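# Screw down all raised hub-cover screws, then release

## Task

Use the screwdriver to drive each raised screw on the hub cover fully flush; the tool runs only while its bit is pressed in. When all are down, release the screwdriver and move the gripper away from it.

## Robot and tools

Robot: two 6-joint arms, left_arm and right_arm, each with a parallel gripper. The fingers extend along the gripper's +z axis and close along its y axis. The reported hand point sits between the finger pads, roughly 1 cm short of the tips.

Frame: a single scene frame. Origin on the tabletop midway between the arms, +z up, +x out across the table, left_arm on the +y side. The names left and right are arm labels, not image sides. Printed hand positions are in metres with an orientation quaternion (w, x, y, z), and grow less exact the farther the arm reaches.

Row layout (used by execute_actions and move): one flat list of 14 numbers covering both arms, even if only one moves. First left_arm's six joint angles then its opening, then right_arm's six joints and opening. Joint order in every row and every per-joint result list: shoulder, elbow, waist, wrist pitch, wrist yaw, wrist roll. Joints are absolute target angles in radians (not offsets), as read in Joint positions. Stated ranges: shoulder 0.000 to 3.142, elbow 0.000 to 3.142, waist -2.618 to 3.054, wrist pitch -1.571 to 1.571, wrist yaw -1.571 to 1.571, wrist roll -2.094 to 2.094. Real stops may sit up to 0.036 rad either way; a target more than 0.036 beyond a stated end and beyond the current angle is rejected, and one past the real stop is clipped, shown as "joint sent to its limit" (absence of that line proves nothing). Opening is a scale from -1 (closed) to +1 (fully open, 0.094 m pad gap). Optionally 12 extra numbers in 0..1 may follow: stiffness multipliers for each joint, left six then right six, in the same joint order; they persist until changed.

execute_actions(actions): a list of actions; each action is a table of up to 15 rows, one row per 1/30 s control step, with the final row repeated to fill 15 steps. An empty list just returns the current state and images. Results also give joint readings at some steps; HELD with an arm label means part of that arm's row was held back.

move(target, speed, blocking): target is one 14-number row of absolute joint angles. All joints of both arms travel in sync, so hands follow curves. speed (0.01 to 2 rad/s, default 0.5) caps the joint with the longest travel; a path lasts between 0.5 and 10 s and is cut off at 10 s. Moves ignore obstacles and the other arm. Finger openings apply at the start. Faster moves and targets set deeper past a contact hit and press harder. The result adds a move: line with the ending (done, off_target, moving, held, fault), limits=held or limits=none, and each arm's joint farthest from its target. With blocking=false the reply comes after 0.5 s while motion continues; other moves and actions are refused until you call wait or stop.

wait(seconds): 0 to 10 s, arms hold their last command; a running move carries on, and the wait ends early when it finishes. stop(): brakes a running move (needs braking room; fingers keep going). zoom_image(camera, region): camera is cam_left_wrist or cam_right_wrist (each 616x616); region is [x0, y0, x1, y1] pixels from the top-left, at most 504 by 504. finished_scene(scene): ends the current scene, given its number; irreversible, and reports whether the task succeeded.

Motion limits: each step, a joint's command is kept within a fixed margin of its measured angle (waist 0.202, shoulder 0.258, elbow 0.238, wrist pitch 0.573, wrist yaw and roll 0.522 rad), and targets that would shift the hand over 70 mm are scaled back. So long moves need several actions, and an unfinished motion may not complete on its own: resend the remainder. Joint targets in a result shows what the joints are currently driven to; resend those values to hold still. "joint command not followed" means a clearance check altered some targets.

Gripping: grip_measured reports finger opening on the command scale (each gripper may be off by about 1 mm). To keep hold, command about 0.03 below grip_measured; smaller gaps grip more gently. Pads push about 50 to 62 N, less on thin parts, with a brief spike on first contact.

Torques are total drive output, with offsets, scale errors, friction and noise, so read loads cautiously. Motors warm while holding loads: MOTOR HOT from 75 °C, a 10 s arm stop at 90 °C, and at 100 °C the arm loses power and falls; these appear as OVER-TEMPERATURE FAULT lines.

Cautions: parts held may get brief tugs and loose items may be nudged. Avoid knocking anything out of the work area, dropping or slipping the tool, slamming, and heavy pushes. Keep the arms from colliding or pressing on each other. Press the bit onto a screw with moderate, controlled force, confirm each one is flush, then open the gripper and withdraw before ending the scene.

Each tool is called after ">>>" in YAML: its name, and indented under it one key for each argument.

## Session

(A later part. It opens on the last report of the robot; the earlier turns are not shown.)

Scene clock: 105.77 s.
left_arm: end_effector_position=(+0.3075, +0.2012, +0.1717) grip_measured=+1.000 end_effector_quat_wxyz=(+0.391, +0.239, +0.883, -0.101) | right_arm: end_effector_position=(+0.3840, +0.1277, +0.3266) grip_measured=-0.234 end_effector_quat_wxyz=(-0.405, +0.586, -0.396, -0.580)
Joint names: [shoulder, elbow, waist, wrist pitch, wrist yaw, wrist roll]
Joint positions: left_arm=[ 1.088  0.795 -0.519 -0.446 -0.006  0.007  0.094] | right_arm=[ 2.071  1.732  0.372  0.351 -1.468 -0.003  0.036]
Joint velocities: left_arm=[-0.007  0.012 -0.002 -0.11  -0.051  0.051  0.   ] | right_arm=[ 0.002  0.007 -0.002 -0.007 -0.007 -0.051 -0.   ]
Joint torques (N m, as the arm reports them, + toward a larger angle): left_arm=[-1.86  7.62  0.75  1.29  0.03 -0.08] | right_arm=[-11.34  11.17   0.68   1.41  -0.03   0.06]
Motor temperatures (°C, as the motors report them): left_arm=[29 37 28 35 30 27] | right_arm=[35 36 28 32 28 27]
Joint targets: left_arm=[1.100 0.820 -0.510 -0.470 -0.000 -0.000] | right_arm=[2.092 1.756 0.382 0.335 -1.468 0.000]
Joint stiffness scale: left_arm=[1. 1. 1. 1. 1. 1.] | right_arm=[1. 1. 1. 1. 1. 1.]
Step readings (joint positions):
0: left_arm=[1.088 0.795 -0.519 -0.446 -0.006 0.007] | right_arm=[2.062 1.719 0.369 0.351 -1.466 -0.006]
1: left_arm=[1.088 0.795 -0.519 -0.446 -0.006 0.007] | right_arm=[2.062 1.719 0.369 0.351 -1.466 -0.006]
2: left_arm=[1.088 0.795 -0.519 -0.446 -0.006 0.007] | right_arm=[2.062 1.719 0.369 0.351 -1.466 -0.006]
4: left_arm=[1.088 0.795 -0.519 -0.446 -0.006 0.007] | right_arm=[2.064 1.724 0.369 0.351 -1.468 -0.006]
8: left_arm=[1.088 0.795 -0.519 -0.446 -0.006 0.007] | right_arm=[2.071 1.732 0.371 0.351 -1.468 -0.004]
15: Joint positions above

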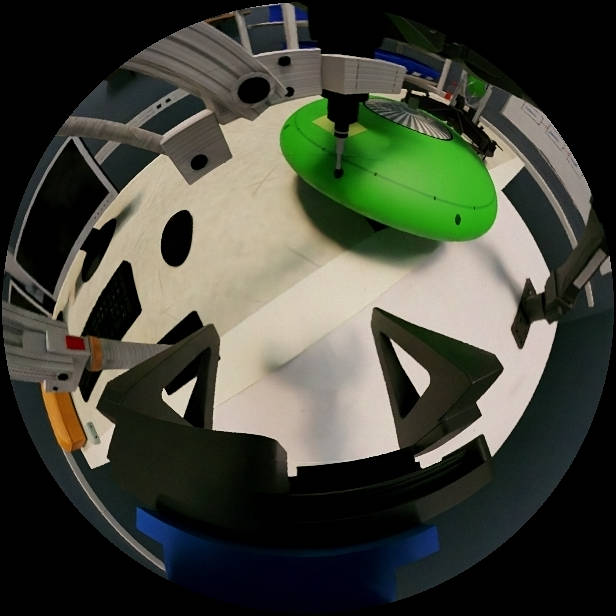

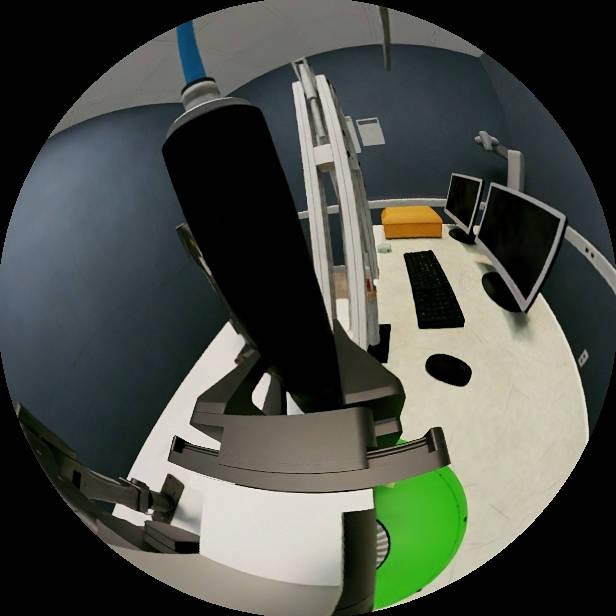

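>>> execute_actions:
  actions:
    - [[1.1,0.82,-0.51,-0.47,0,0,1,2.085,1.73,0.376,0.335,-1.468,0,-0.27],[1.1,0.82,-0.51,-0.47,0,0,1,2.085,1.715,0.376,0.335,-1.468,0,-0.27],[1.1,0.82,-0.51,-0.47,0,0,1,2.085,1.71,0.376,0.335,-1.468,0,-0.27],[1.1,0.82,-0.51,-0.47,0,0,1,2.085,1.707,0.376,0.335,-1.468,0,-0.27],[1.1,0.82,-0.51,-0.47,0,0,1,2.085,1.704,0.376,0.335,-1.468,0,-0.27],[1.1,0.82,-0.51,-0.47,0,0,1,2.085,1.702,0.376,0.335,-1.468,0,-0.27],[1.1,0.82,-0.51,-0.47,0,0,1,2.085,1.70,0.376,0.335,-1.468,0,-0.27],[1.1,0.82,-0.51,-0.47,0,0,1,2.085,1.698,0.376,0.335,-1.468,0,-0.27]]

>>> zoom_image:
  camera: "cam_left_wrist"
  region: [325, 150, 361, 186]

Scene clock: 106.73 s.
left_arm: end_effector_position=(+0.3075, +0.2012, +0.1717) grip_measured=+1.000 end_effector_quat_wxyz=(+0.391, +0.239, +0.883, -0.101) | right_arm: end_effector_position=(+0.3840, +0.1276, +0.3244) grip_measured=-0.234 end_effector_quat_wxyz=(-0.405, +0.585, -0.396, -0.580)
Joint names: [shoulder, elbow, waist, wrist pitch, wrist yaw, wrist roll]
Joint positions: left_arm=[ 1.088  0.795 -0.519 -0.446 -0.006  0.007  0.094] | right_arm=[ 2.071  1.724  0.372  0.357 -1.467 -0.004  0.036]
Joint velocities: left_arm=[-0.012  0.002 -0.002 -0.007  0.022 -0.037  0.   ] | right_arm=[ 0.002 -0.022  0.002  0.022 -0.037 -0.037  0.001]
Joint torques (N m, as the arm reports them, + toward a larger angle): left_arm=[-1.91  7.59  0.78  1.28  0.02 -0.07] | right_arm=[-11.75   6.47   0.25   1.33  -0.02   0.05]
Motor temperatures (°C, as the motors report them): left_arm=[29 37 28 35 30 27] | right_arm=[35 36 28 32 28 27]
Joint targets: left_arm=[1.100 0.820 -0.510 -0.470 -0.000 0.000] | right_arm=[2.085 1.698 0.376 0.335 -1.468 -0.000]
Joint stiffness scale: left_arm=[1. 1. 1. 1. 1. 1.] | right_arm=[1. 1. 1. 1. 1. 1.]
Step readings (joint positions):
0: left_arm=[1.088 0.795 -0.519 -0.446 -0.006 0.007] | right_arm=[2.071 1.732 0.372 0.351 -1.468 -0.003]
1: left_arm=[1.088 0.795 -0.519 -0.446 -0.006 0.007] | right_arm=[2.071 1.732 0.372 0.351 -1.468 -0.003]
2: left_arm=[1.088 0.795 -0.519 -0.446 -0.006 0.007] | right_arm=[2.071 1.732 0.372 0.351 -1.468 -0.003]
4: left_arm=[1.088 0.795 -0.519 -0.446 -0.006 0.007] | right_arm=[2.071 1.732 0.372 0.351 -1.468 -0.003]
8: left_arm=[1.088 0.795 -0.519 -0.446 -0.006 0.007] | right_arm=[2.071 1.729 0.372 0.352 -1.467 -0.003]
15: Joint positions above

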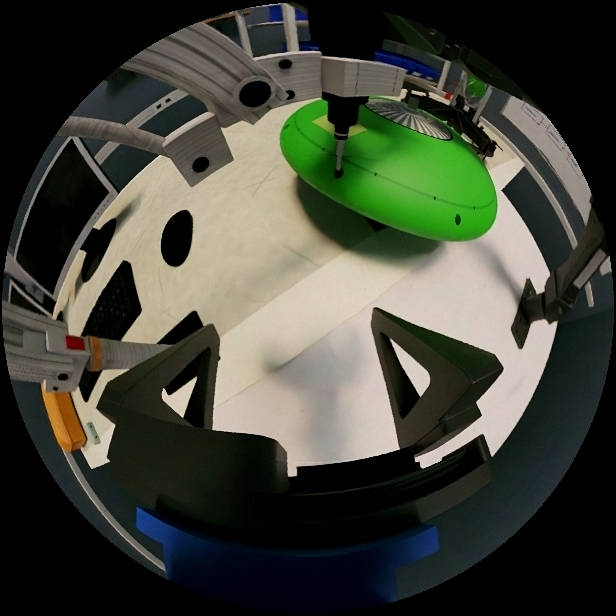

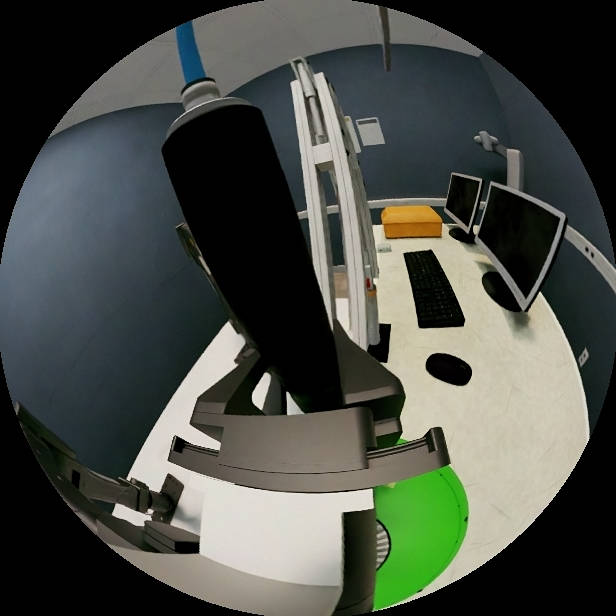

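Region (325, 150, 361, 186) of cam_left_wrist's 616x616 image, scaled by 14.000, with more detail than that image has.

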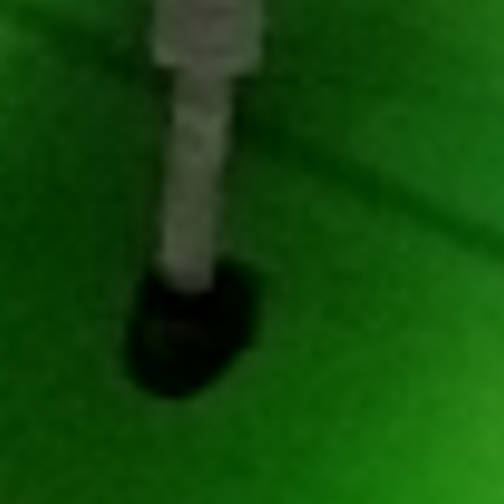

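>>> execute_actions:
  actions:
    - [[1.1,0.82,-0.51,-0.47,0,0,1,2.085,1.695,0.376,0.33,-1.468,0,-0.27],[1.1,0.82,-0.51,-0.47,0,0,1,2.085,1.693,0.376,0.325,-1.468,0,-0.27],[1.1,0.82,-0.51,-0.47,0,0,1,2.085,1.691,0.376,0.325,-1.468,0,-0.27],[1.1,0.82,-0.51,-0.47,0,0,1,2.085,1.689,0.376,0.325,-1.468,0,-0.27]]

>>> zoom_image:
  camera: "cam_left_wrist"
  region: [325, 150, 361, 186]

Scene clock: 107.53 s.
left_arm: end_effector_position=(+0.3075, +0.2012, +0.1717) grip_measured=+1.000 end_effector_quat_wxyz=(+0.391, +0.239, +0.883, -0.101) | right_arm: end_effector_position=(+0.3840, +0.1276, +0.3244) grip_measured=-0.234 end_effector_quat_wxyz=(-0.405, +0.585, -0.396, -0.580)
Joint names: [shoulder, elbow, waist, wrist pitch, wrist yaw, wrist roll]
Joint positions: left_arm=[ 1.088  0.795 -0.519 -0.446 -0.006  0.007  0.094] | right_arm=[ 2.071  1.724  0.372  0.357 -1.467 -0.004  0.036]
Joint velocities: left_arm=[ 0.002  0.002 -0.002  0.11  -0.037  0.007  0.   ] | right_arm=[ 0.007  0.007 -0.012  0.066 -0.022  0.007 -0.   ]
Joint torques (N m, as the arm reports them, + toward a larger angle): left_arm=[-1.93  7.71  0.81  1.3   0.04 -0.06] | right_arm=[-11.81   5.67   0.33   1.25  -0.01   0.05]
Motor temperatures (°C, as the motors report them): left_arm=[29 37 28 35 30 27] | right_arm=[35 36 28 32 28 27]
Joint targets: left_arm=[1.100 0.820 -0.510 -0.470 0.000 -0.000] | right_arm=[2.085 1.689 0.376 0.325 -1.468 -0.000]
Joint stiffness scale: left_arm=[1. 1. 1. 1. 1. 1.] | right_arm=[1. 1. 1. 1. 1. 1.]
Step readings (joint positions):
0: left_arm=[1.088 0.795 -0.519 -0.446 -0.006 0.007] | right_arm=[2.071 1.724 0.372 0.357 -1.467 -0.004]
1: left_arm=[1.088 0.795 -0.519 -0.446 -0.006 0.007] | right_arm=[2.071 1.724 0.372 0.357 -1.467 -0.004]
2: left_arm=[1.088 0.795 -0.519 -0.446 -0.006 0.007] | right_arm=[2.071 1.724 0.372 0.357 -1.467 -0.004]
4: left_arm=[1.088 0.795 -0.519 -0.446 -0.006 0.007] | right_arm=[2.071 1.724 0.372 0.357 -1.467 -0.004]
8: left_arm=[1.088 0.795 -0.519 -0.446 -0.006 0.007] | right_arm=[2.071 1.724 0.372 0.357 -1.467 -0.004]
15: Joint positions above

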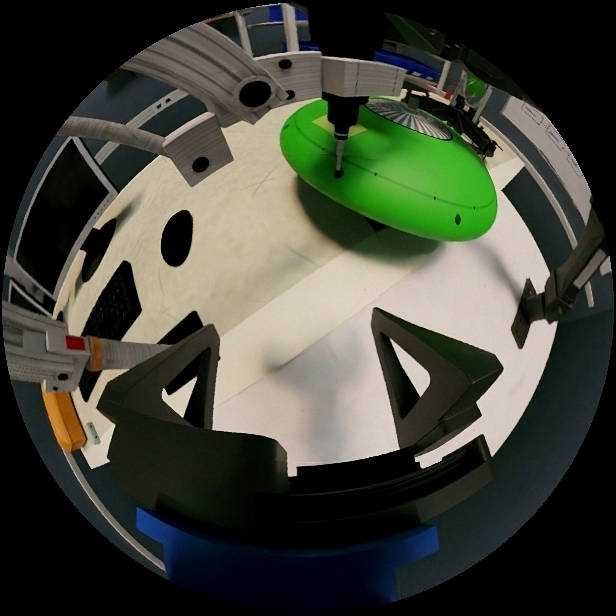

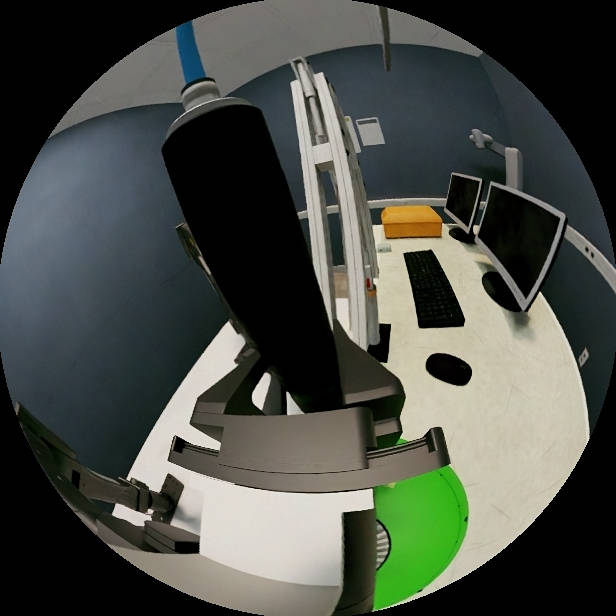

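Region (325, 150, 361, 186) of cam_left_wrist's 616x616 image, scaled by 14.000, with more detail than that image has.

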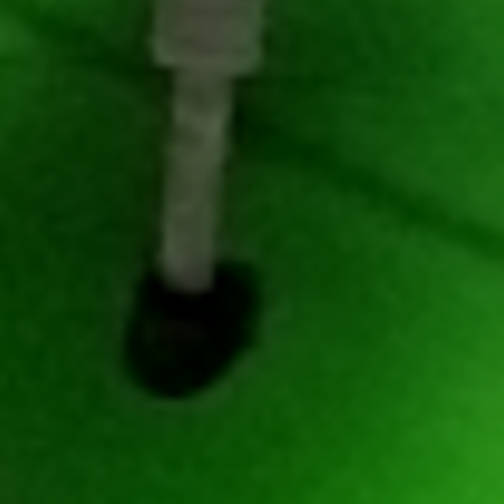

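>>> execute_actions:
  actions:
    - [[1.1,0.82,-0.51,-0.47,0,0,1,2.07,1.705,0.378,0.34,-1.462,0,-0.27],[1.1,0.82,-0.51,-0.47,0,0,1,2.055,1.705,0.38,0.34,-1.46,0,-0.27],[1.1,0.82,-0.51,-0.47,0,0,1,2.048,1.705,0.381,0.34,-1.458,0,-0.27],[1.1,0.82,-0.51,-0.47,0,0,1,2.044,1.705,0.382,0.34,-1.456,0,-0.27],[1.1,0.82,-0.51,-0.47,0,0,1,2.042,1.705,0.383,0.34,-1.454,0,-0.27],[1.1,0.82,-0.51,-0.47,0,0,1,2.04,1.705,0.384,0.34,-1.452,0,-0.27],[1.1,0.82,-0.51,-0.47,0,0,1,2.038,1.705,0.385,0.34,-1.45,0,-0.27],[1.1,0.82,-0.51,-0.47,0,0,1,2.038,1.705,0.386,0.34,-1.45,0,-0.27]]

>>> zoom_image:
  camera: "cam_left_wrist"
  region: [325, 150, 361, 186]

Scene clock: 108.87 s.
left_arm: end_effector_position=(+0.3075, +0.2012, +0.1717) grip_measured=+1.000 end_effector_quat_wxyz=(+0.391, +0.239, +0.883, -0.101) | right_arm: end_effector_position=(+0.3829, +0.1290, +0.3270) grip_measured=-0.234 end_effector_quat_wxyz=(-0.407, +0.584, -0.397, -0.579)
Joint names: [shoulder, elbow, waist, wrist pitch, wrist yaw, wrist roll]
Joint positions: left_arm=[ 1.088  0.795 -0.519 -0.446 -0.006  0.007  0.094] | right_arm=[ 2.065  1.724  0.376  0.354 -1.458 -0.003  0.036]
Joint velocities: left_arm=[-0.007  0.012  0.002 -0.037 -0.066  0.051  0.   ] | right_arm=[ 0.002  0.007  0.012 -0.022  0.037  0.037  0.   ]
Joint torques (N m, as the arm reports them, + toward a larger angle): left_arm=[-1.85  7.69  0.78  1.28  0.02 -0.07] | right_arm=[-14.92   7.14   0.66   1.43   0.04   0.03]
Motor temperatures (°C, as the motors report them): left_arm=[29 37 28 35 30 27] | right_arm=[36 36 28 32 28 27]
Joint targets: left_arm=[1.100 0.820 -0.510 -0.470 0.000 0.000] | right_arm=[2.038 1.705 0.386 0.340 -1.450 0.000]
Joint stiffness scale: left_arm=[1. 1. 1. 1. 1. 1.] | right_arm=[1. 1. 1. 1. 1. 1.]
Step readings (joint positions):
0: left_arm=[1.088 0.795 -0.519 -0.446 -0.006 0.007] | right_arm=[2.071 1.724 0.372 0.357 -1.467 -0.004]
1: left_arm=[1.088 0.795 -0.519 -0.446 -0.006 0.007] | right_arm=[2.071 1.724 0.372 0.357 -1.466 -0.004]
2: left_arm=[1.088 0.795 -0.519 -0.446 -0.006 0.007] | right_arm=[2.071 1.724 0.372 0.357 -1.466 -0.004]
4: left_arm=[1.088 0.795 -0.519 -0.446 -0.006 0.007] | right_arm=[2.070 1.724 0.372 0.357 -1.466 -0.004]
8: left_arm=[1.088 0.795 -0.519 -0.446 -0.006 0.007] | right_arm=[2.068 1.724 0.373 0.356 -1.464 -0.004]
15: Joint positions above

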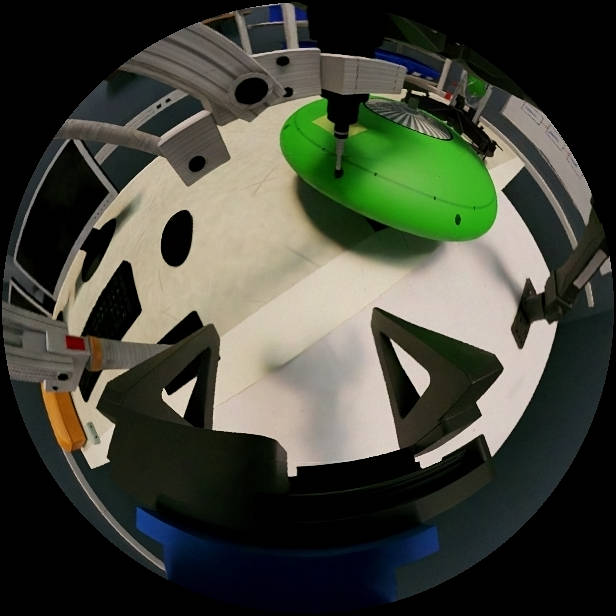

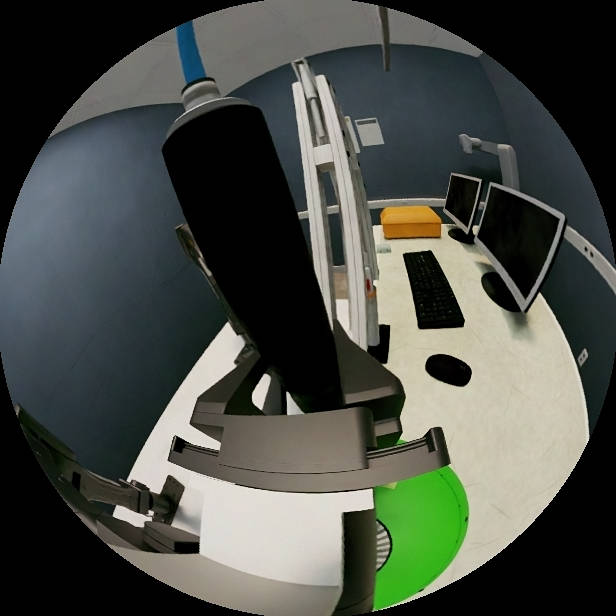

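Region (325, 150, 361, 186) of cam_left_wrist's 616x616 image, scaled by 14.000, with more detail than that image has.

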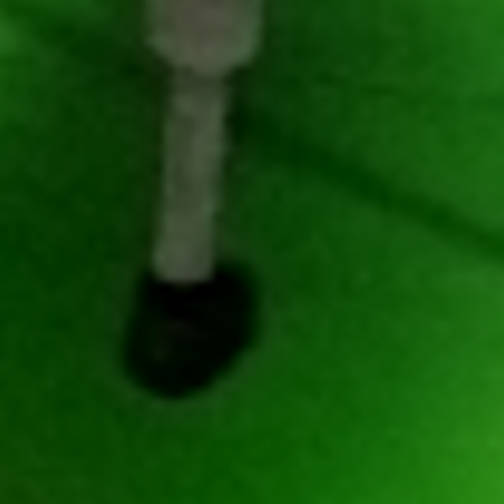

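>>> execute_actions:
  actions:
    - [[1.1,0.82,-0.51,-0.47,0,0,1,2.035,1.705,0.38,0.34,-1.448,0,-0.27],[1.1,0.82,-0.51,-0.47,0,0,1,2.032,1.705,0.38,0.34,-1.448,0,-0.27],[1.1,0.82,-0.51,-0.47,0,0,1,2.031,1.705,0.38,0.34,-1.448,0,-0.27],[1.1,0.82,-0.51,-0.47,0,0,1,2.031,1.705,0.38,0.34,-1.448,0,-0.27],[1.1,0.82,-0.51,-0.47,0,0,1,2.032,1.705,0.38,0.34,-1.448,0,-0.27],[1.1,0.82,-0.51,-0.47,0,0,1,2.033,1.70,0.38,0.34,-1.448,0,-0.27],[1.1,0.82,-0.51,-0.47,0,0,1,2.033,1.697,0.38,0.34,-1.448,0,-0.27],[1.1,0.82,-0.51,-0.47,0,0,1,2.033,1.694,0.38,0.34,-1.448,0,-0.27],[1.1,0.82,-0.51,-0.47,0,0,1,2.033,1.692,0.38,0.34,-1.448,0,-0.27],[1.1,0.82,-0.51,-0.47,0,0,1,2.04,1.69,0.38,0.34,-1.448,0,-0.27],[1.1,0.82,-0.51,-0.47,0,0,1,2.05,1.688,0.38,0.34,-1.448,0,-0.27],[1.1,0.82,-0.51,-0.47,0,0,1,2.06,1.686,0.38,0.34,-1.448,0,-0.27],[1.1,0.82,-0.51,-0.47,0,0,1,2.065,1.684,0.38,0.34,-1.448,0,-0.27]]

>>> wait:
  seconds: 0.2

>>> zoom_image:
  camera: "cam_left_wrist"
  region: [325, 150, 361, 186]

Scene clock: 109.93 s.
left_arm: end_effector_position=(+0.3075, +0.2012, +0.1717) grip_measured=+1.000 end_effector_quat_wxyz=(+0.391, +0.239, +0.883, -0.101) | right_arm: end_effector_position=(+0.3818, +0.1285, +0.3265) grip_measured=-0.234 end_effector_quat_wxyz=(-0.408, +0.583, -0.399, -0.578)
Joint names: [shoulder, elbow, waist, wrist pitch, wrist yaw, wrist roll]
Joint positions: left_arm=[ 1.088  0.795 -0.519 -0.446 -0.006  0.007  0.094] | right_arm=[ 2.057  1.711  0.376  0.357 -1.453 -0.003  0.036]
Joint velocities: left_arm=[-0.007 -0.007  0.002 -0.022  0.095  0.066  0.   ] | right_arm=[ 0.002 -0.037 -0.002  0.051 -0.051 -0.037  0.   ]
Joint torques (N m, as the arm reports them, + toward a larger angle): left_arm=[-1.86  7.56  0.75  1.28  0.05 -0.1 ] | right_arm=[-12.19   6.57   0.35   1.39   0.06   0.03]
Motor temperatures (°C, as the motors report them): left_arm=[29 37 28 35 30 27] | right_arm=[36 36 28 32 28 27]
Joint targets: left_arm=[1.100 0.820 -0.510 -0.470 0.000 0.000] | right_arm=[2.065 1.684 0.380 0.340 -1.448 -0.000]
Joint stiffness scale: left_arm=[1. 1. 1. 1. 1. 1.] | right_arm=[1. 1. 1. 1. 1. 1.]
Step readings (joint positions):
0: left_arm=[1.088 0.795 -0.519 -0.446 -0.006 0.007] | right_arm=[2.064 1.724 0.376 0.353 -1.457 -0.002]
1: left_arm=[1.088 0.795 -0.519 -0.446 -0.006 0.007] | right_arm=[2.064 1.724 0.376 0.353 -1.457 -0.002]
2: left_arm=[1.088 0.795 -0.519 -0.446 -0.006 0.007] | right_arm=[2.064 1.724 0.376 0.353 -1.457 -0.002]
4: left_arm=[1.088 0.795 -0.519 -0.446 -0.006 0.007] | right_arm=[2.064 1.724 0.376 0.353 -1.457 -0.002]
8: left_arm=[1.088 0.795 -0.519 -0.446 -0.006 0.007] | right_arm=[2.061 1.720 0.376 0.353 -1.455 -0.002]
15: Joint positions above

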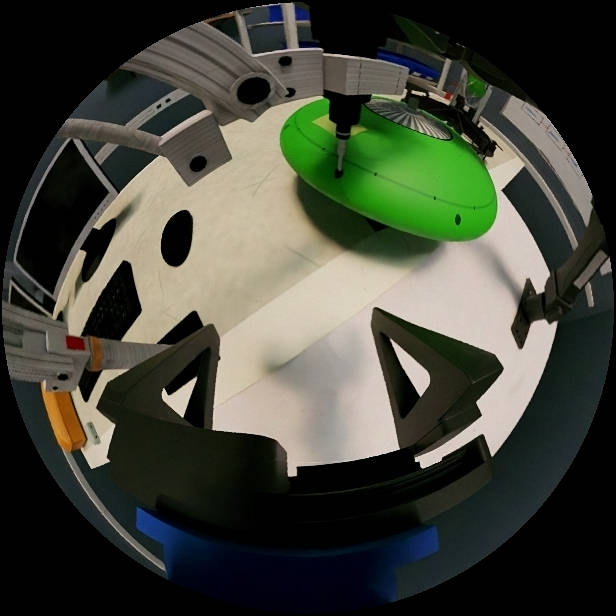

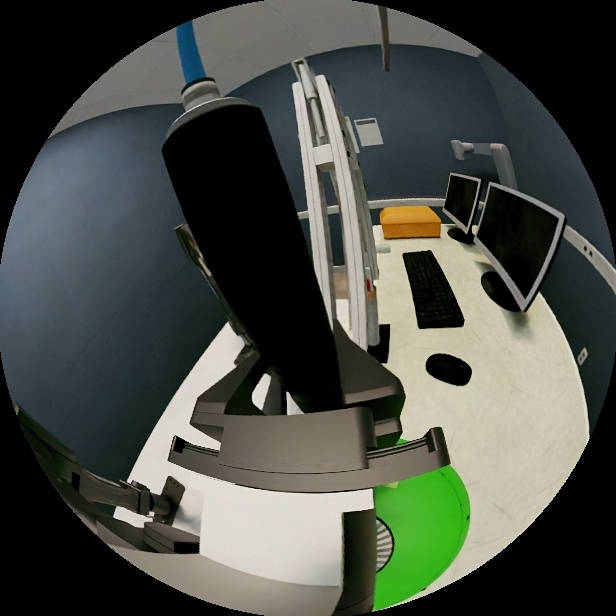

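Scene clock: 110.13 s.
left_arm: end_effector_position=(+0.3075, +0.2012, +0.1717) grip_measured=+1.000 end_effector_quat_wxyz=(+0.391, +0.239, +0.883, -0.101) | right_arm: end_effector_position=(+0.3818, +0.1285, +0.3261) grip_measured=-0.234 end_effector_quat_wxyz=(-0.408, +0.583, -0.399, -0.578)
Joint names: [shoulder, elbow, waist, wrist pitch, wrist yaw, wrist roll]
Joint positions: left_arm=[ 1.088  0.795 -0.519 -0.446 -0.006  0.007  0.094] | right_arm=[ 2.057  1.71   0.376  0.358 -1.453 -0.003  0.036]
Joint velocities: left_arm=[ 0.002 -0.022 -0.017 -0.022 -0.022 -0.007  0.   ] | right_arm=[ 0.002 -0.002  0.002 -0.022  0.007 -0.037 -0.001]
Joint torques (N m, as the arm reports them, + toward a larger angle): left_arm=[-1.9   7.57  0.8   1.29  0.03 -0.07] | right_arm=[-12.12   6.64   0.34   1.39   0.05   0.04]
Motor temperatures (°C, as the motors report them): left_arm=[29 37 28 35 30 27] | right_arm=[36 36 28 32 28 27]
Joint targets: left_arm=[1.100 0.820 -0.510 -0.470 -0.000 0.000] | right_arm=[2.065 1.684 0.380 0.340 -1.448 -0.000]
Joint stiffness scale: left_arm=[1. 1. 1. 1. 1. 1.] | right_arm=[1. 1. 1. 1. 1. 1.]
wait: 0.20 s; at rest by 0.17 s

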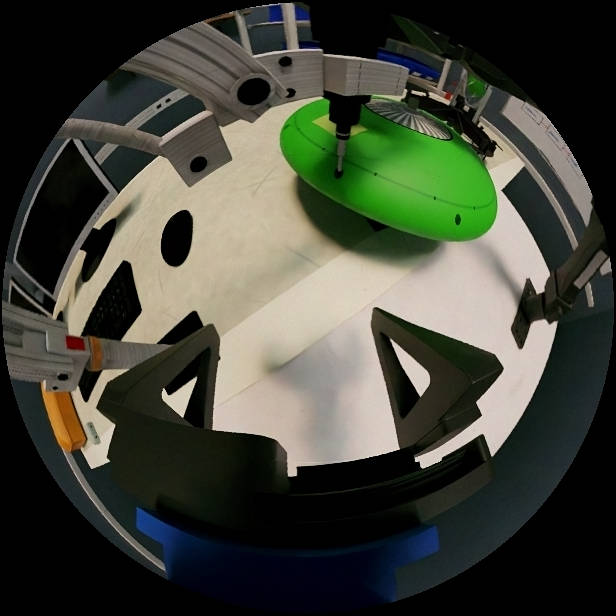

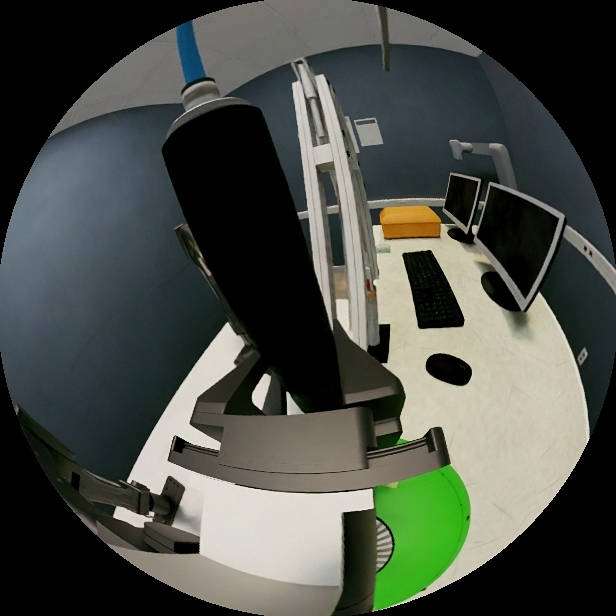

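Region (325, 150, 361, 186) of cam_left_wrist's 616x616 image, scaled by 14.000, with more detail than that image has.

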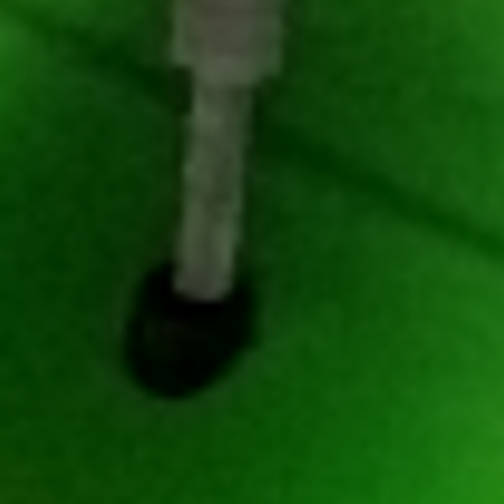

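>>> execute_actions:
  actions:
    - [[1.1,0.82,-0.51,-0.47,0,0,1,2.072,1.69,0.378,0.34,-1.453,0,-0.27],[1.1,0.82,-0.51,-0.47,0,0,1,2.077,1.69,0.378,0.34,-1.453,0,-0.27],[1.1,0.82,-0.51,-0.47,0,0,1,2.08,1.69,0.378,0.34,-1.453,0,-0.27],[1.1,0.82,-0.51,-0.47,0,0,1,2.082,1.69,0.378,0.34,-1.453,0,-0.27],[1.1,0.82,-0.51,-0.47,0,0,1,2.083,1.69,0.378,0.34,-1.453,0,-0.27],[1.1,0.82,-0.51,-0.47,0,0,1,2.083,1.69,0.378,0.34,-1.453,0,-0.27],[1.1,0.82,-0.51,-0.47,0,0,1,2.082,1.69,0.378,0.34,-1.453,0,-0.27]]

>>> zoom_image:
  camera: "cam_left_wrist"
  region: [325, 150, 361, 186]

Scene clock: 111.03 s.
left_arm: end_effector_position=(+0.3075, +0.2012, +0.1717) grip_measured=+1.000 end_effector_quat_wxyz=(+0.391, +0.239, +0.883, -0.101) | right_arm: end_effector_position=(+0.3818, +0.1285, +0.3261) grip_measured=-0.234 end_effector_quat_wxyz=(-0.408, +0.583, -0.399, -0.578)
Joint names: [shoulder, elbow, waist, wrist pitch, wrist yaw, wrist roll]
Joint positions: left_arm=[ 1.088  0.795 -0.519 -0.446 -0.006  0.007  0.094] | right_arm=[ 2.057  1.71   0.376  0.359 -1.453 -0.003  0.036]
Joint velocities: left_arm=[ 0.002  0.007 -0.012 -0.007 -0.007  0.037  0.   ] | right_arm=[-0.022 -0.012 -0.012 -0.007  0.007 -0.007 -0.001]
Joint torques (N m, as the arm reports them, + toward a larger angle): left_arm=[-1.86  7.62  0.79  1.27  0.03 -0.08] | right_arm=[-10.81   7.3    0.08   1.38  -0.03   0.04]
Motor temperatures (°C, as the motors report them): left_arm=[29 37 28 35 30 27] | right_arm=[36 36 28 32 28 27]
Joint targets: left_arm=[1.100 0.820 -0.510 -0.470 -0.000 0.000] | right_arm=[2.082 1.690 0.378 0.340 -1.453 -0.000]
Joint stiffness scale: left_arm=[1. 1. 1. 1. 1. 1.] | right_arm=[1. 1. 1. 1. 1. 1.]
Step readings (joint positions):
0: left_arm=[1.088 0.795 -0.519 -0.446 -0.006 0.007] | right_arm=[2.057 1.710 0.376 0.359 -1.453 -0.003]
1: left_arm=[1.088 0.795 -0.519 -0.446 -0.006 0.007] | right_arm=[2.057 1.710 0.376 0.359 -1.453 -0.003]
2: left_arm=[1.088 0.795 -0.519 -0.446 -0.006 0.007] | right_arm=[2.057 1.710 0.376 0.359 -1.453 -0.003]
4: left_arm=[1.088 0.795 -0.519 -0.446 -0.006 0.007] | right_arm=[2.057 1.710 0.376 0.359 -1.453 -0.003]
8: left_arm=[1.088 0.795 -0.519 -0.446 -0.006 0.007] | right_arm=[2.057 1.710 0.376 0.359 -1.453 -0.003]
15: Joint positions above

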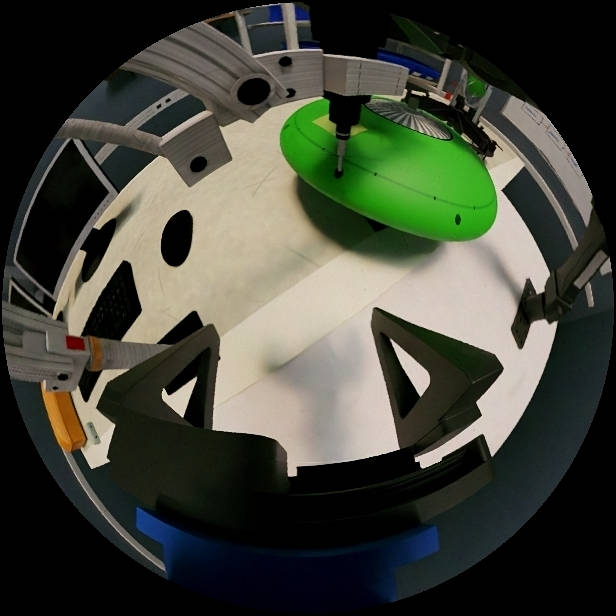

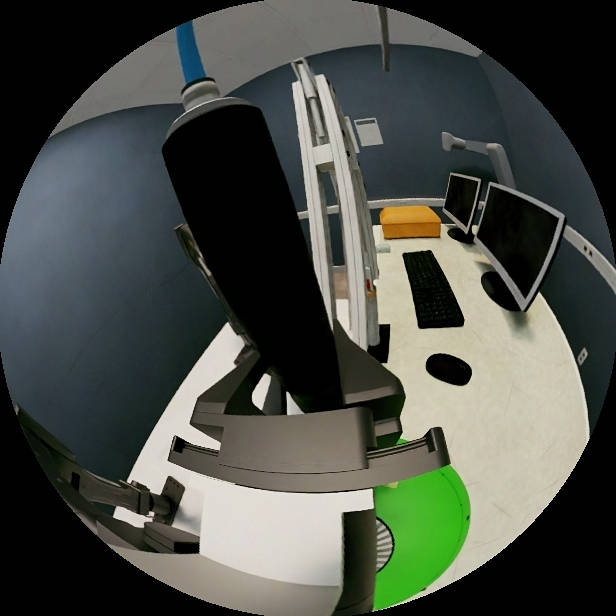

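Region (325, 150, 361, 186) of cam_left_wrist's 616x616 image, scaled by 14.000, with more detail than that image has.

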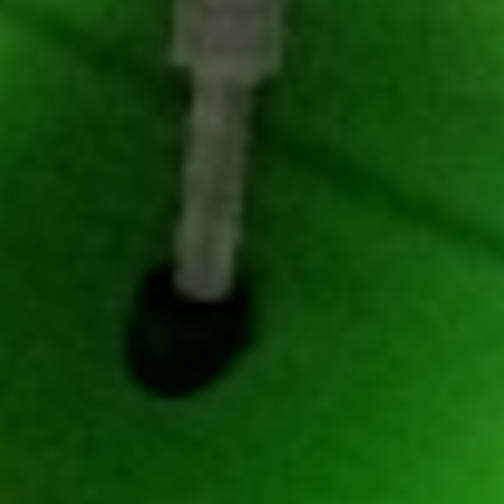

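>>> execute_actions:
  actions:
    - [[1.1,0.82,-0.51,-0.47,0,0,1,2.086,1.69,0.378,0.33,-1.453,0,-0.27],[1.1,0.82,-0.51,-0.47,0,0,1,2.089,1.69,0.378,0.33,-1.453,0,-0.27],[1.1,0.82,-0.51,-0.47,0,0,1,2.092,1.69,0.378,0.33,-1.453,0,-0.27],[1.1,0.82,-0.51,-0.47,0,0,1,2.094,1.69,0.378,0.33,-1.453,0,-0.27],[1.1,0.82,-0.51,-0.47,0,0,1,2.094,1.69,0.378,0.33,-1.453,0,-0.27],[1.1,0.82,-0.51,-0.47,0,0,1,2.091,1.69,0.378,0.33,-1.453,0,-0.27]]

>>> zoom_image:
  camera: "cam_left_wrist"
  region: [325, 150, 361, 186]

Scene clock: 111.87 s.
left_arm: end_effector_position=(+0.3075, +0.2012, +0.1717) grip_measured=+1.000 end_effector_quat_wxyz=(+0.391, +0.239, +0.883, -0.101) | right_arm: end_effector_position=(+0.3818, +0.1285, +0.3261) grip_measured=-0.234 end_effector_quat_wxyz=(-0.408, +0.583, -0.399, -0.578)
Joint names: [shoulder, elbow, waist, wrist pitch, wrist yaw, wrist roll]
Joint positions: left_arm=[ 1.088  0.795 -0.519 -0.446 -0.006  0.007  0.094] | right_arm=[ 2.057  1.71   0.376  0.359 -1.453 -0.003  0.036]
Joint velocities: left_arm=[ 0.002  0.002  0.002 -0.051  0.007  0.007  0.   ] | right_arm=[-0.007  0.007  0.002  0.007  0.022 -0.022 -0.   ]
Joint torques (N m, as the arm reports them, + toward a larger angle): left_arm=[-1.8   7.66  0.78  1.28  0.04 -0.07] | right_arm=[-10.17   7.24   0.05   1.26  -0.01   0.05]
Motor temperatures (°C, as the motors report them): left_arm=[29 37 28 35 30 27] | right_arm=[36 35 28 32 28 27]
Joint targets: left_arm=[1.100 0.820 -0.510 -0.470 0.000 0.000] | right_arm=[2.091 1.690 0.378 0.330 -1.453 0.000]
Joint stiffness scale: left_arm=[1. 1. 1. 1. 1. 1.] | right_arm=[1. 1. 1. 1. 1. 1.]
Step readings (joint positions):
0: left_arm=[1.088 0.795 -0.519 -0.446 -0.006 0.007] | right_arm=[2.057 1.710 0.376 0.359 -1.453 -0.003]
1: left_arm=[1.088 0.795 -0.519 -0.446 -0.006 0.007] | right_arm=[2.057 1.710 0.376 0.359 -1.453 -0.003]
2: left_arm=[1.088 0.795 -0.519 -0.446 -0.006 0.007] | right_arm=[2.057 1.710 0.376 0.359 -1.453 -0.003]
4: left_arm=[1.088 0.795 -0.519 -0.446 -0.006 0.007] | right_arm=[2.057 1.710 0.376 0.359 -1.453 -0.003]
8: left_arm=[1.088 0.795 -0.519 -0.446 -0.006 0.007] | right_arm=[2.057 1.710 0.376 0.359 -1.453 -0.003]
15: Joint positions above

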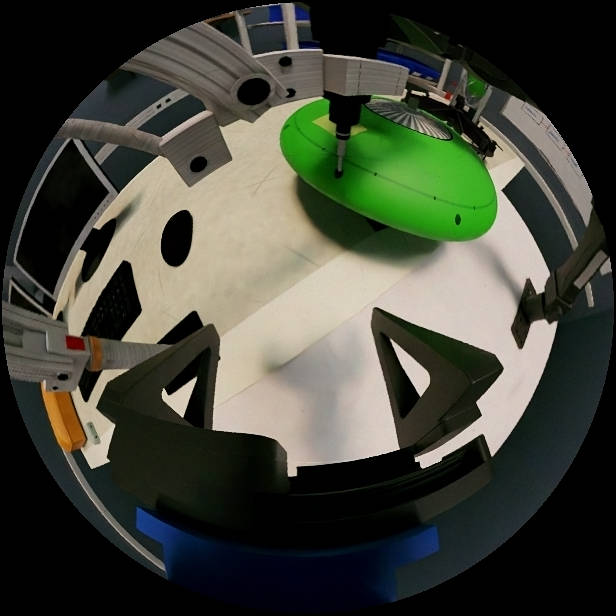

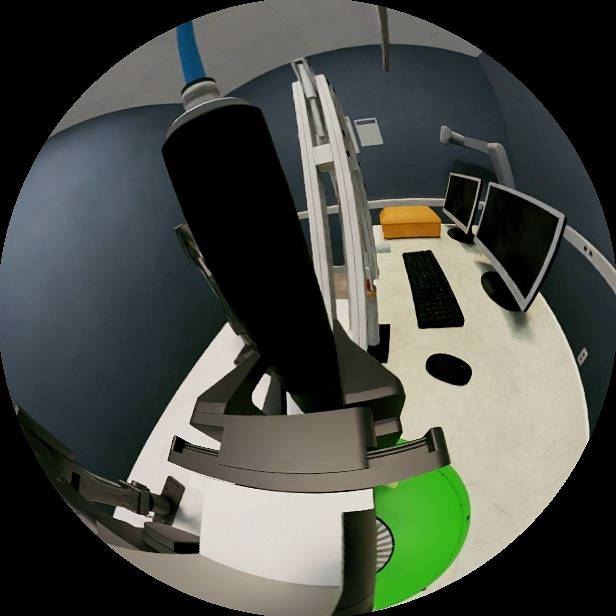

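Region (325, 150, 361, 186) of cam_left_wrist's 616x616 image, scaled by 14.000, with more detail than that image has.

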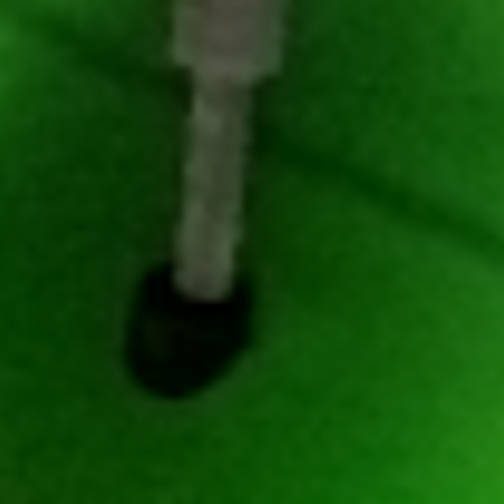

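>>> execute_actions:
  actions:
    - [[1.1,0.82,-0.51,-0.47,0,0,1,2.095,1.69,0.378,0.32,-1.453,0,-0.27],[1.1,0.82,-0.51,-0.47,0,0,1,2.098,1.69,0.378,0.32,-1.453,0,-0.27],[1.1,0.82,-0.51,-0.47,0,0,1,2.101,1.69,0.378,0.32,-1.453,0,-0.27],[1.1,0.82,-0.51,-0.47,0,0,1,2.103,1.69,0.378,0.32,-1.453,0,-0.27],[1.1,0.82,-0.51,-0.47,0,0,1,2.103,1.69,0.378,0.32,-1.453,0,-0.27],[1.1,0.82,-0.51,-0.47,0,0,1,2.097,1.69,0.378,0.32,-1.453,0,-0.27]]

>>> zoom_image:
  camera: "cam_left_wrist"
  region: [325, 150, 361, 186]

Scene clock: 112.77 s.
left_arm: end_effector_position=(+0.3075, +0.2012, +0.1717) grip_measured=+1.000 end_effector_quat_wxyz=(+0.391, +0.239, +0.883, -0.101) | right_arm: end_effector_position=(+0.3826, +0.1290, +0.3231) grip_measured=-0.234 end_effector_quat_wxyz=(-0.406, +0.583, -0.400, -0.579)
Joint names: [shoulder, elbow, waist, wrist pitch, wrist yaw, wrist roll]
Joint positions: left_arm=[ 1.088  0.795 -0.519 -0.446 -0.006  0.007  0.094] | right_arm=[ 2.063  1.71   0.376  0.359 -1.455 -0.006  0.036]
Joint velocities: left_arm=[-0.002  0.002 -0.002  0.11   0.051 -0.037  0.   ] | right_arm=[-0.017 -0.007 -0.022 -0.066  0.007  0.007  0.   ]
Joint torques (N m, as the arm reports them, + toward a larger angle): left_arm=[-1.84  7.67  0.77  1.27  0.03 -0.08] | right_arm=[-10.11   7.21   0.14   1.16  -0.01   0.08]
Motor temperatures (°C, as the motors report them): left_arm=[29 37 28 35 30 27] | right_arm=[36 35 28 32 28 27]
Joint targets: left_arm=[1.100 0.820 -0.510 -0.470 -0.000 -0.000] | right_arm=[2.097 1.690 0.378 0.320 -1.453 0.000]
Joint stiffness scale: left_arm=[1. 1. 1. 1. 1. 1.] | right_arm=[1. 1. 1. 1. 1. 1.]
Step readings (joint positions):
0: left_arm=[1.088 0.795 -0.519 -0.446 -0.006 0.007] | right_arm=[2.057 1.710 0.376 0.359 -1.453 -0.003]
1: left_arm=[1.088 0.795 -0.519 -0.446 -0.006 0.007] | right_arm=[2.058 1.710 0.376 0.358 -1.453 -0.003]
2: left_arm=[1.088 0.795 -0.519 -0.446 -0.006 0.007] | right_arm=[2.058 1.710 0.376 0.358 -1.453 -0.003]
4: left_arm=[1.088 0.795 -0.519 -0.446 -0.006 0.007] | right_arm=[2.061 1.710 0.376 0.359 -1.454 -0.004]
8: left_arm=[1.088 0.795 -0.519 -0.446 -0.006 0.007] | right_arm=[2.063 1.710 0.376 0.359 -1.455 -0.006]
15: Joint positions above

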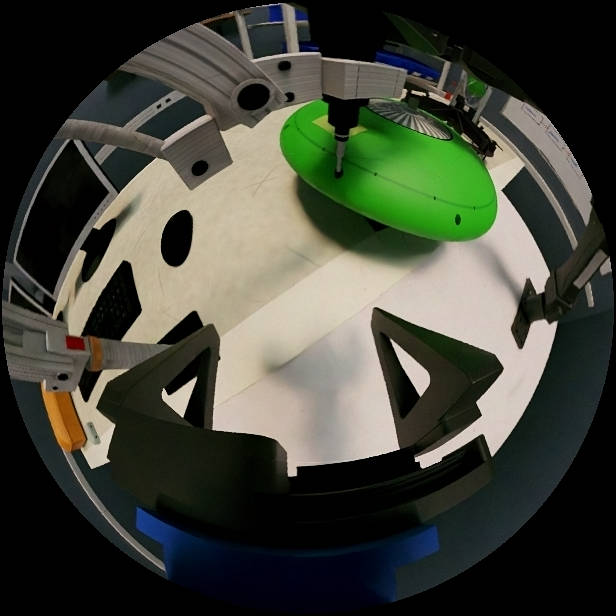

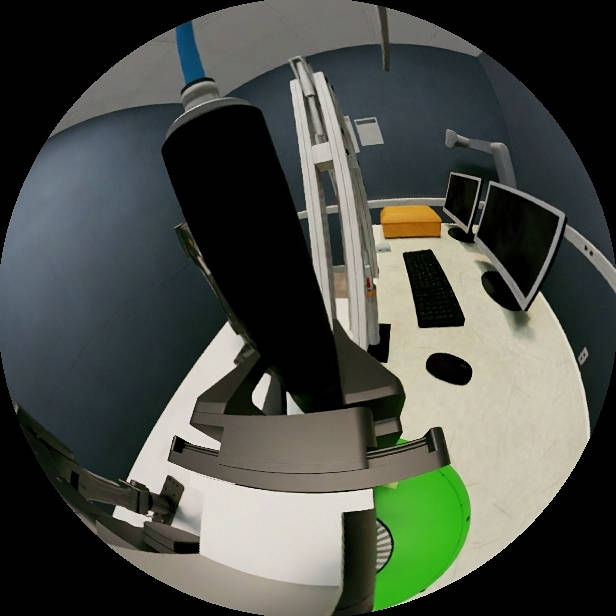

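Region (325, 150, 361, 186) of cam_left_wrist's 616x616 image, scaled by 14.000, with more detail than that image has.

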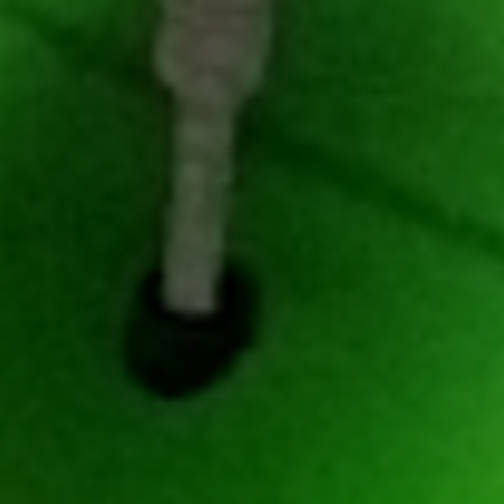

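>>> execute_actions:
  actions:
    - [[1.1,0.82,-0.51,-0.47,0,0,1,2.097,1.68,0.378,0.315,-1.453,0,-0.27],[1.1,0.82,-0.51,-0.47,0,0,1,2.097,1.675,0.378,0.31,-1.453,0,-0.27],[1.1,0.82,-0.51,-0.47,0,0,1,2.097,1.67,0.378,0.305,-1.453,0,-0.27],[1.1,0.82,-0.51,-0.47,0,0,1,2.097,1.666,0.378,0.30,-1.453,0,-0.27],[1.1,0.82,-0.51,-0.47,0,0,1,2.098,1.662,0.378,0.296,-1.453,0,-0.27],[1.1,0.82,-0.51,-0.47,0,0,1,2.099,1.658,0.378,0.292,-1.453,0,-0.27],[1.1,0.82,-0.51,-0.47,0,0,1,2.10,1.654,0.378,0.288,-1.453,0,-0.27],[1.1,0.82,-0.51,-0.47,0,0,1,2.101,1.65,0.378,0.284,-1.453,0,-0.27],[1.1,0.82,-0.51,-0.47,0,0,1,2.102,1.646,0.378,0.28,-1.453,0,-0.27],[1.1,0.82,-0.51,-0.47,0,0,1,2.103,1.642,0.378,0.277,-1.453,0,-0.27],[1.1,0.82,-0.51,-0.47,0,0,1,2.104,1.638,0.378,0.274,-1.453,0,-0.27],[1.1,0.82,-0.51,-0.47,0,0,1,2.105,1.634,0.378,0.271,-1.453,0,-0.27],[1.1,0.82,-0.51,-0.47,0,0,1,2.106,1.63,0.378,0.27,-1.453,0,-0.27]]

>>> zoom_image:
  camera: "cam_left_wrist"
  region: [310, 120, 376, 186]

Scene clock: 113.87 s.
left_arm: end_effector_position=(+0.3075, +0.2012, +0.1717) grip_measured=+1.000 end_effector_quat_wxyz=(+0.391, +0.239, +0.883, -0.101) | right_arm: end_effector_position=(+0.3823, +0.1288, +0.3182) grip_measured=-0.234 end_effector_quat_wxyz=(-0.405, +0.582, -0.401, -0.579)
Joint names: [shoulder, elbow, waist, wrist pitch, wrist yaw, wrist roll]
Joint positions: left_arm=[ 1.088  0.795 -0.519 -0.446 -0.006  0.007  0.094] | right_arm=[ 2.063  1.694  0.376  0.363 -1.454 -0.012  0.036]
Joint velocities: left_arm=[0.002 0.007 0.002 0.095 0.037 0.095 0.   ] | right_arm=[-0.012  0.007 -0.007  0.007 -0.022 -0.022 -0.002]
Joint torques (N m, as the arm reports them, + toward a larger angle): left_arm=[-1.9   7.7   0.8   1.29  0.04 -0.08] | right_arm=[-9.53  3.06  0.08  0.43 -0.04  0.13]
Motor temperatures (°C, as the motors report them): left_arm=[29 37 28 35 30 27] | right_arm=[36 35 28 32 28 27]
Joint targets: left_arm=[1.100 0.820 -0.510 -0.470 -0.000 -0.000] | right_arm=[2.106 1.630 0.378 0.270 -1.453 -0.000]
Joint stiffness scale: left_arm=[1. 1. 1. 1. 1. 1.] | right_arm=[1. 1. 1. 1. 1. 1.]
Step readings (joint positions):
0: left_arm=[1.088 0.795 -0.519 -0.446 -0.006 0.007] | right_arm=[2.063 1.710 0.376 0.359 -1.455 -0.006]
1: left_arm=[1.088 0.795 -0.519 -0.446 -0.006 0.007] | right_arm=[2.063 1.710 0.376 0.359 -1.455 -0.006]
2: left_arm=[1.088 0.795 -0.519 -0.446 -0.006 0.007] | right_arm=[2.063 1.710 0.376 0.359 -1.455 -0.006]
4: left_arm=[1.088 0.795 -0.519 -0.446 -0.006 0.007] | right_arm=[2.063 1.708 0.376 0.358 -1.455 -0.007]
8: left_arm=[1.088 0.795 -0.519 -0.446 -0.006 0.007] | right_arm=[2.063 1.701 0.376 0.359 -1.455 -0.011]
15: Joint positions above

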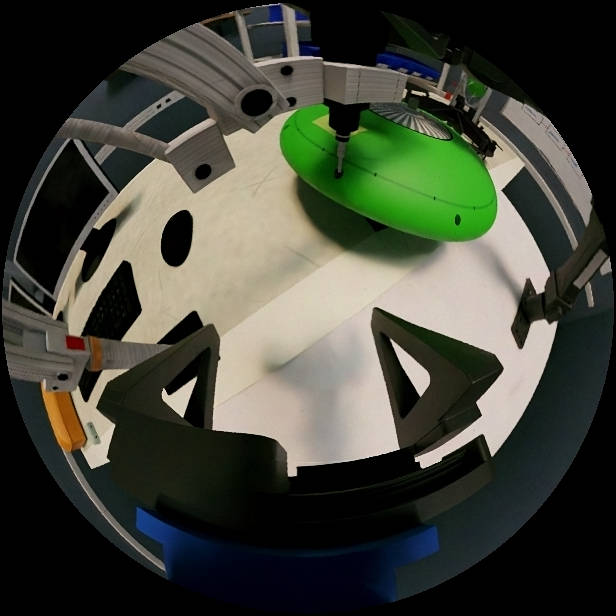

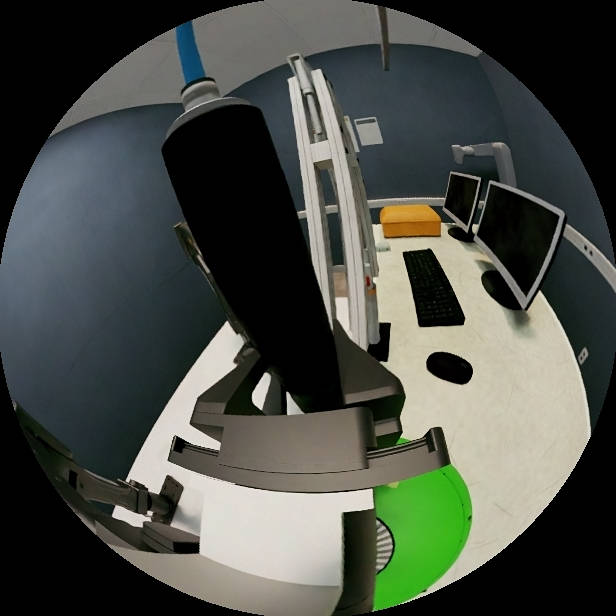

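Region (310, 120, 376, 186) of cam_left_wrist's 616x616 image, scaled by 7.636, with more detail than that image has.

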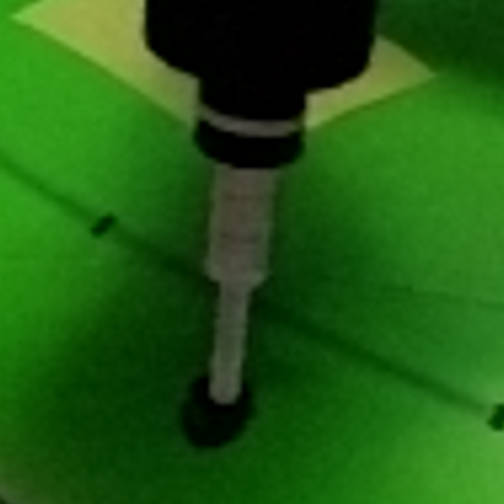

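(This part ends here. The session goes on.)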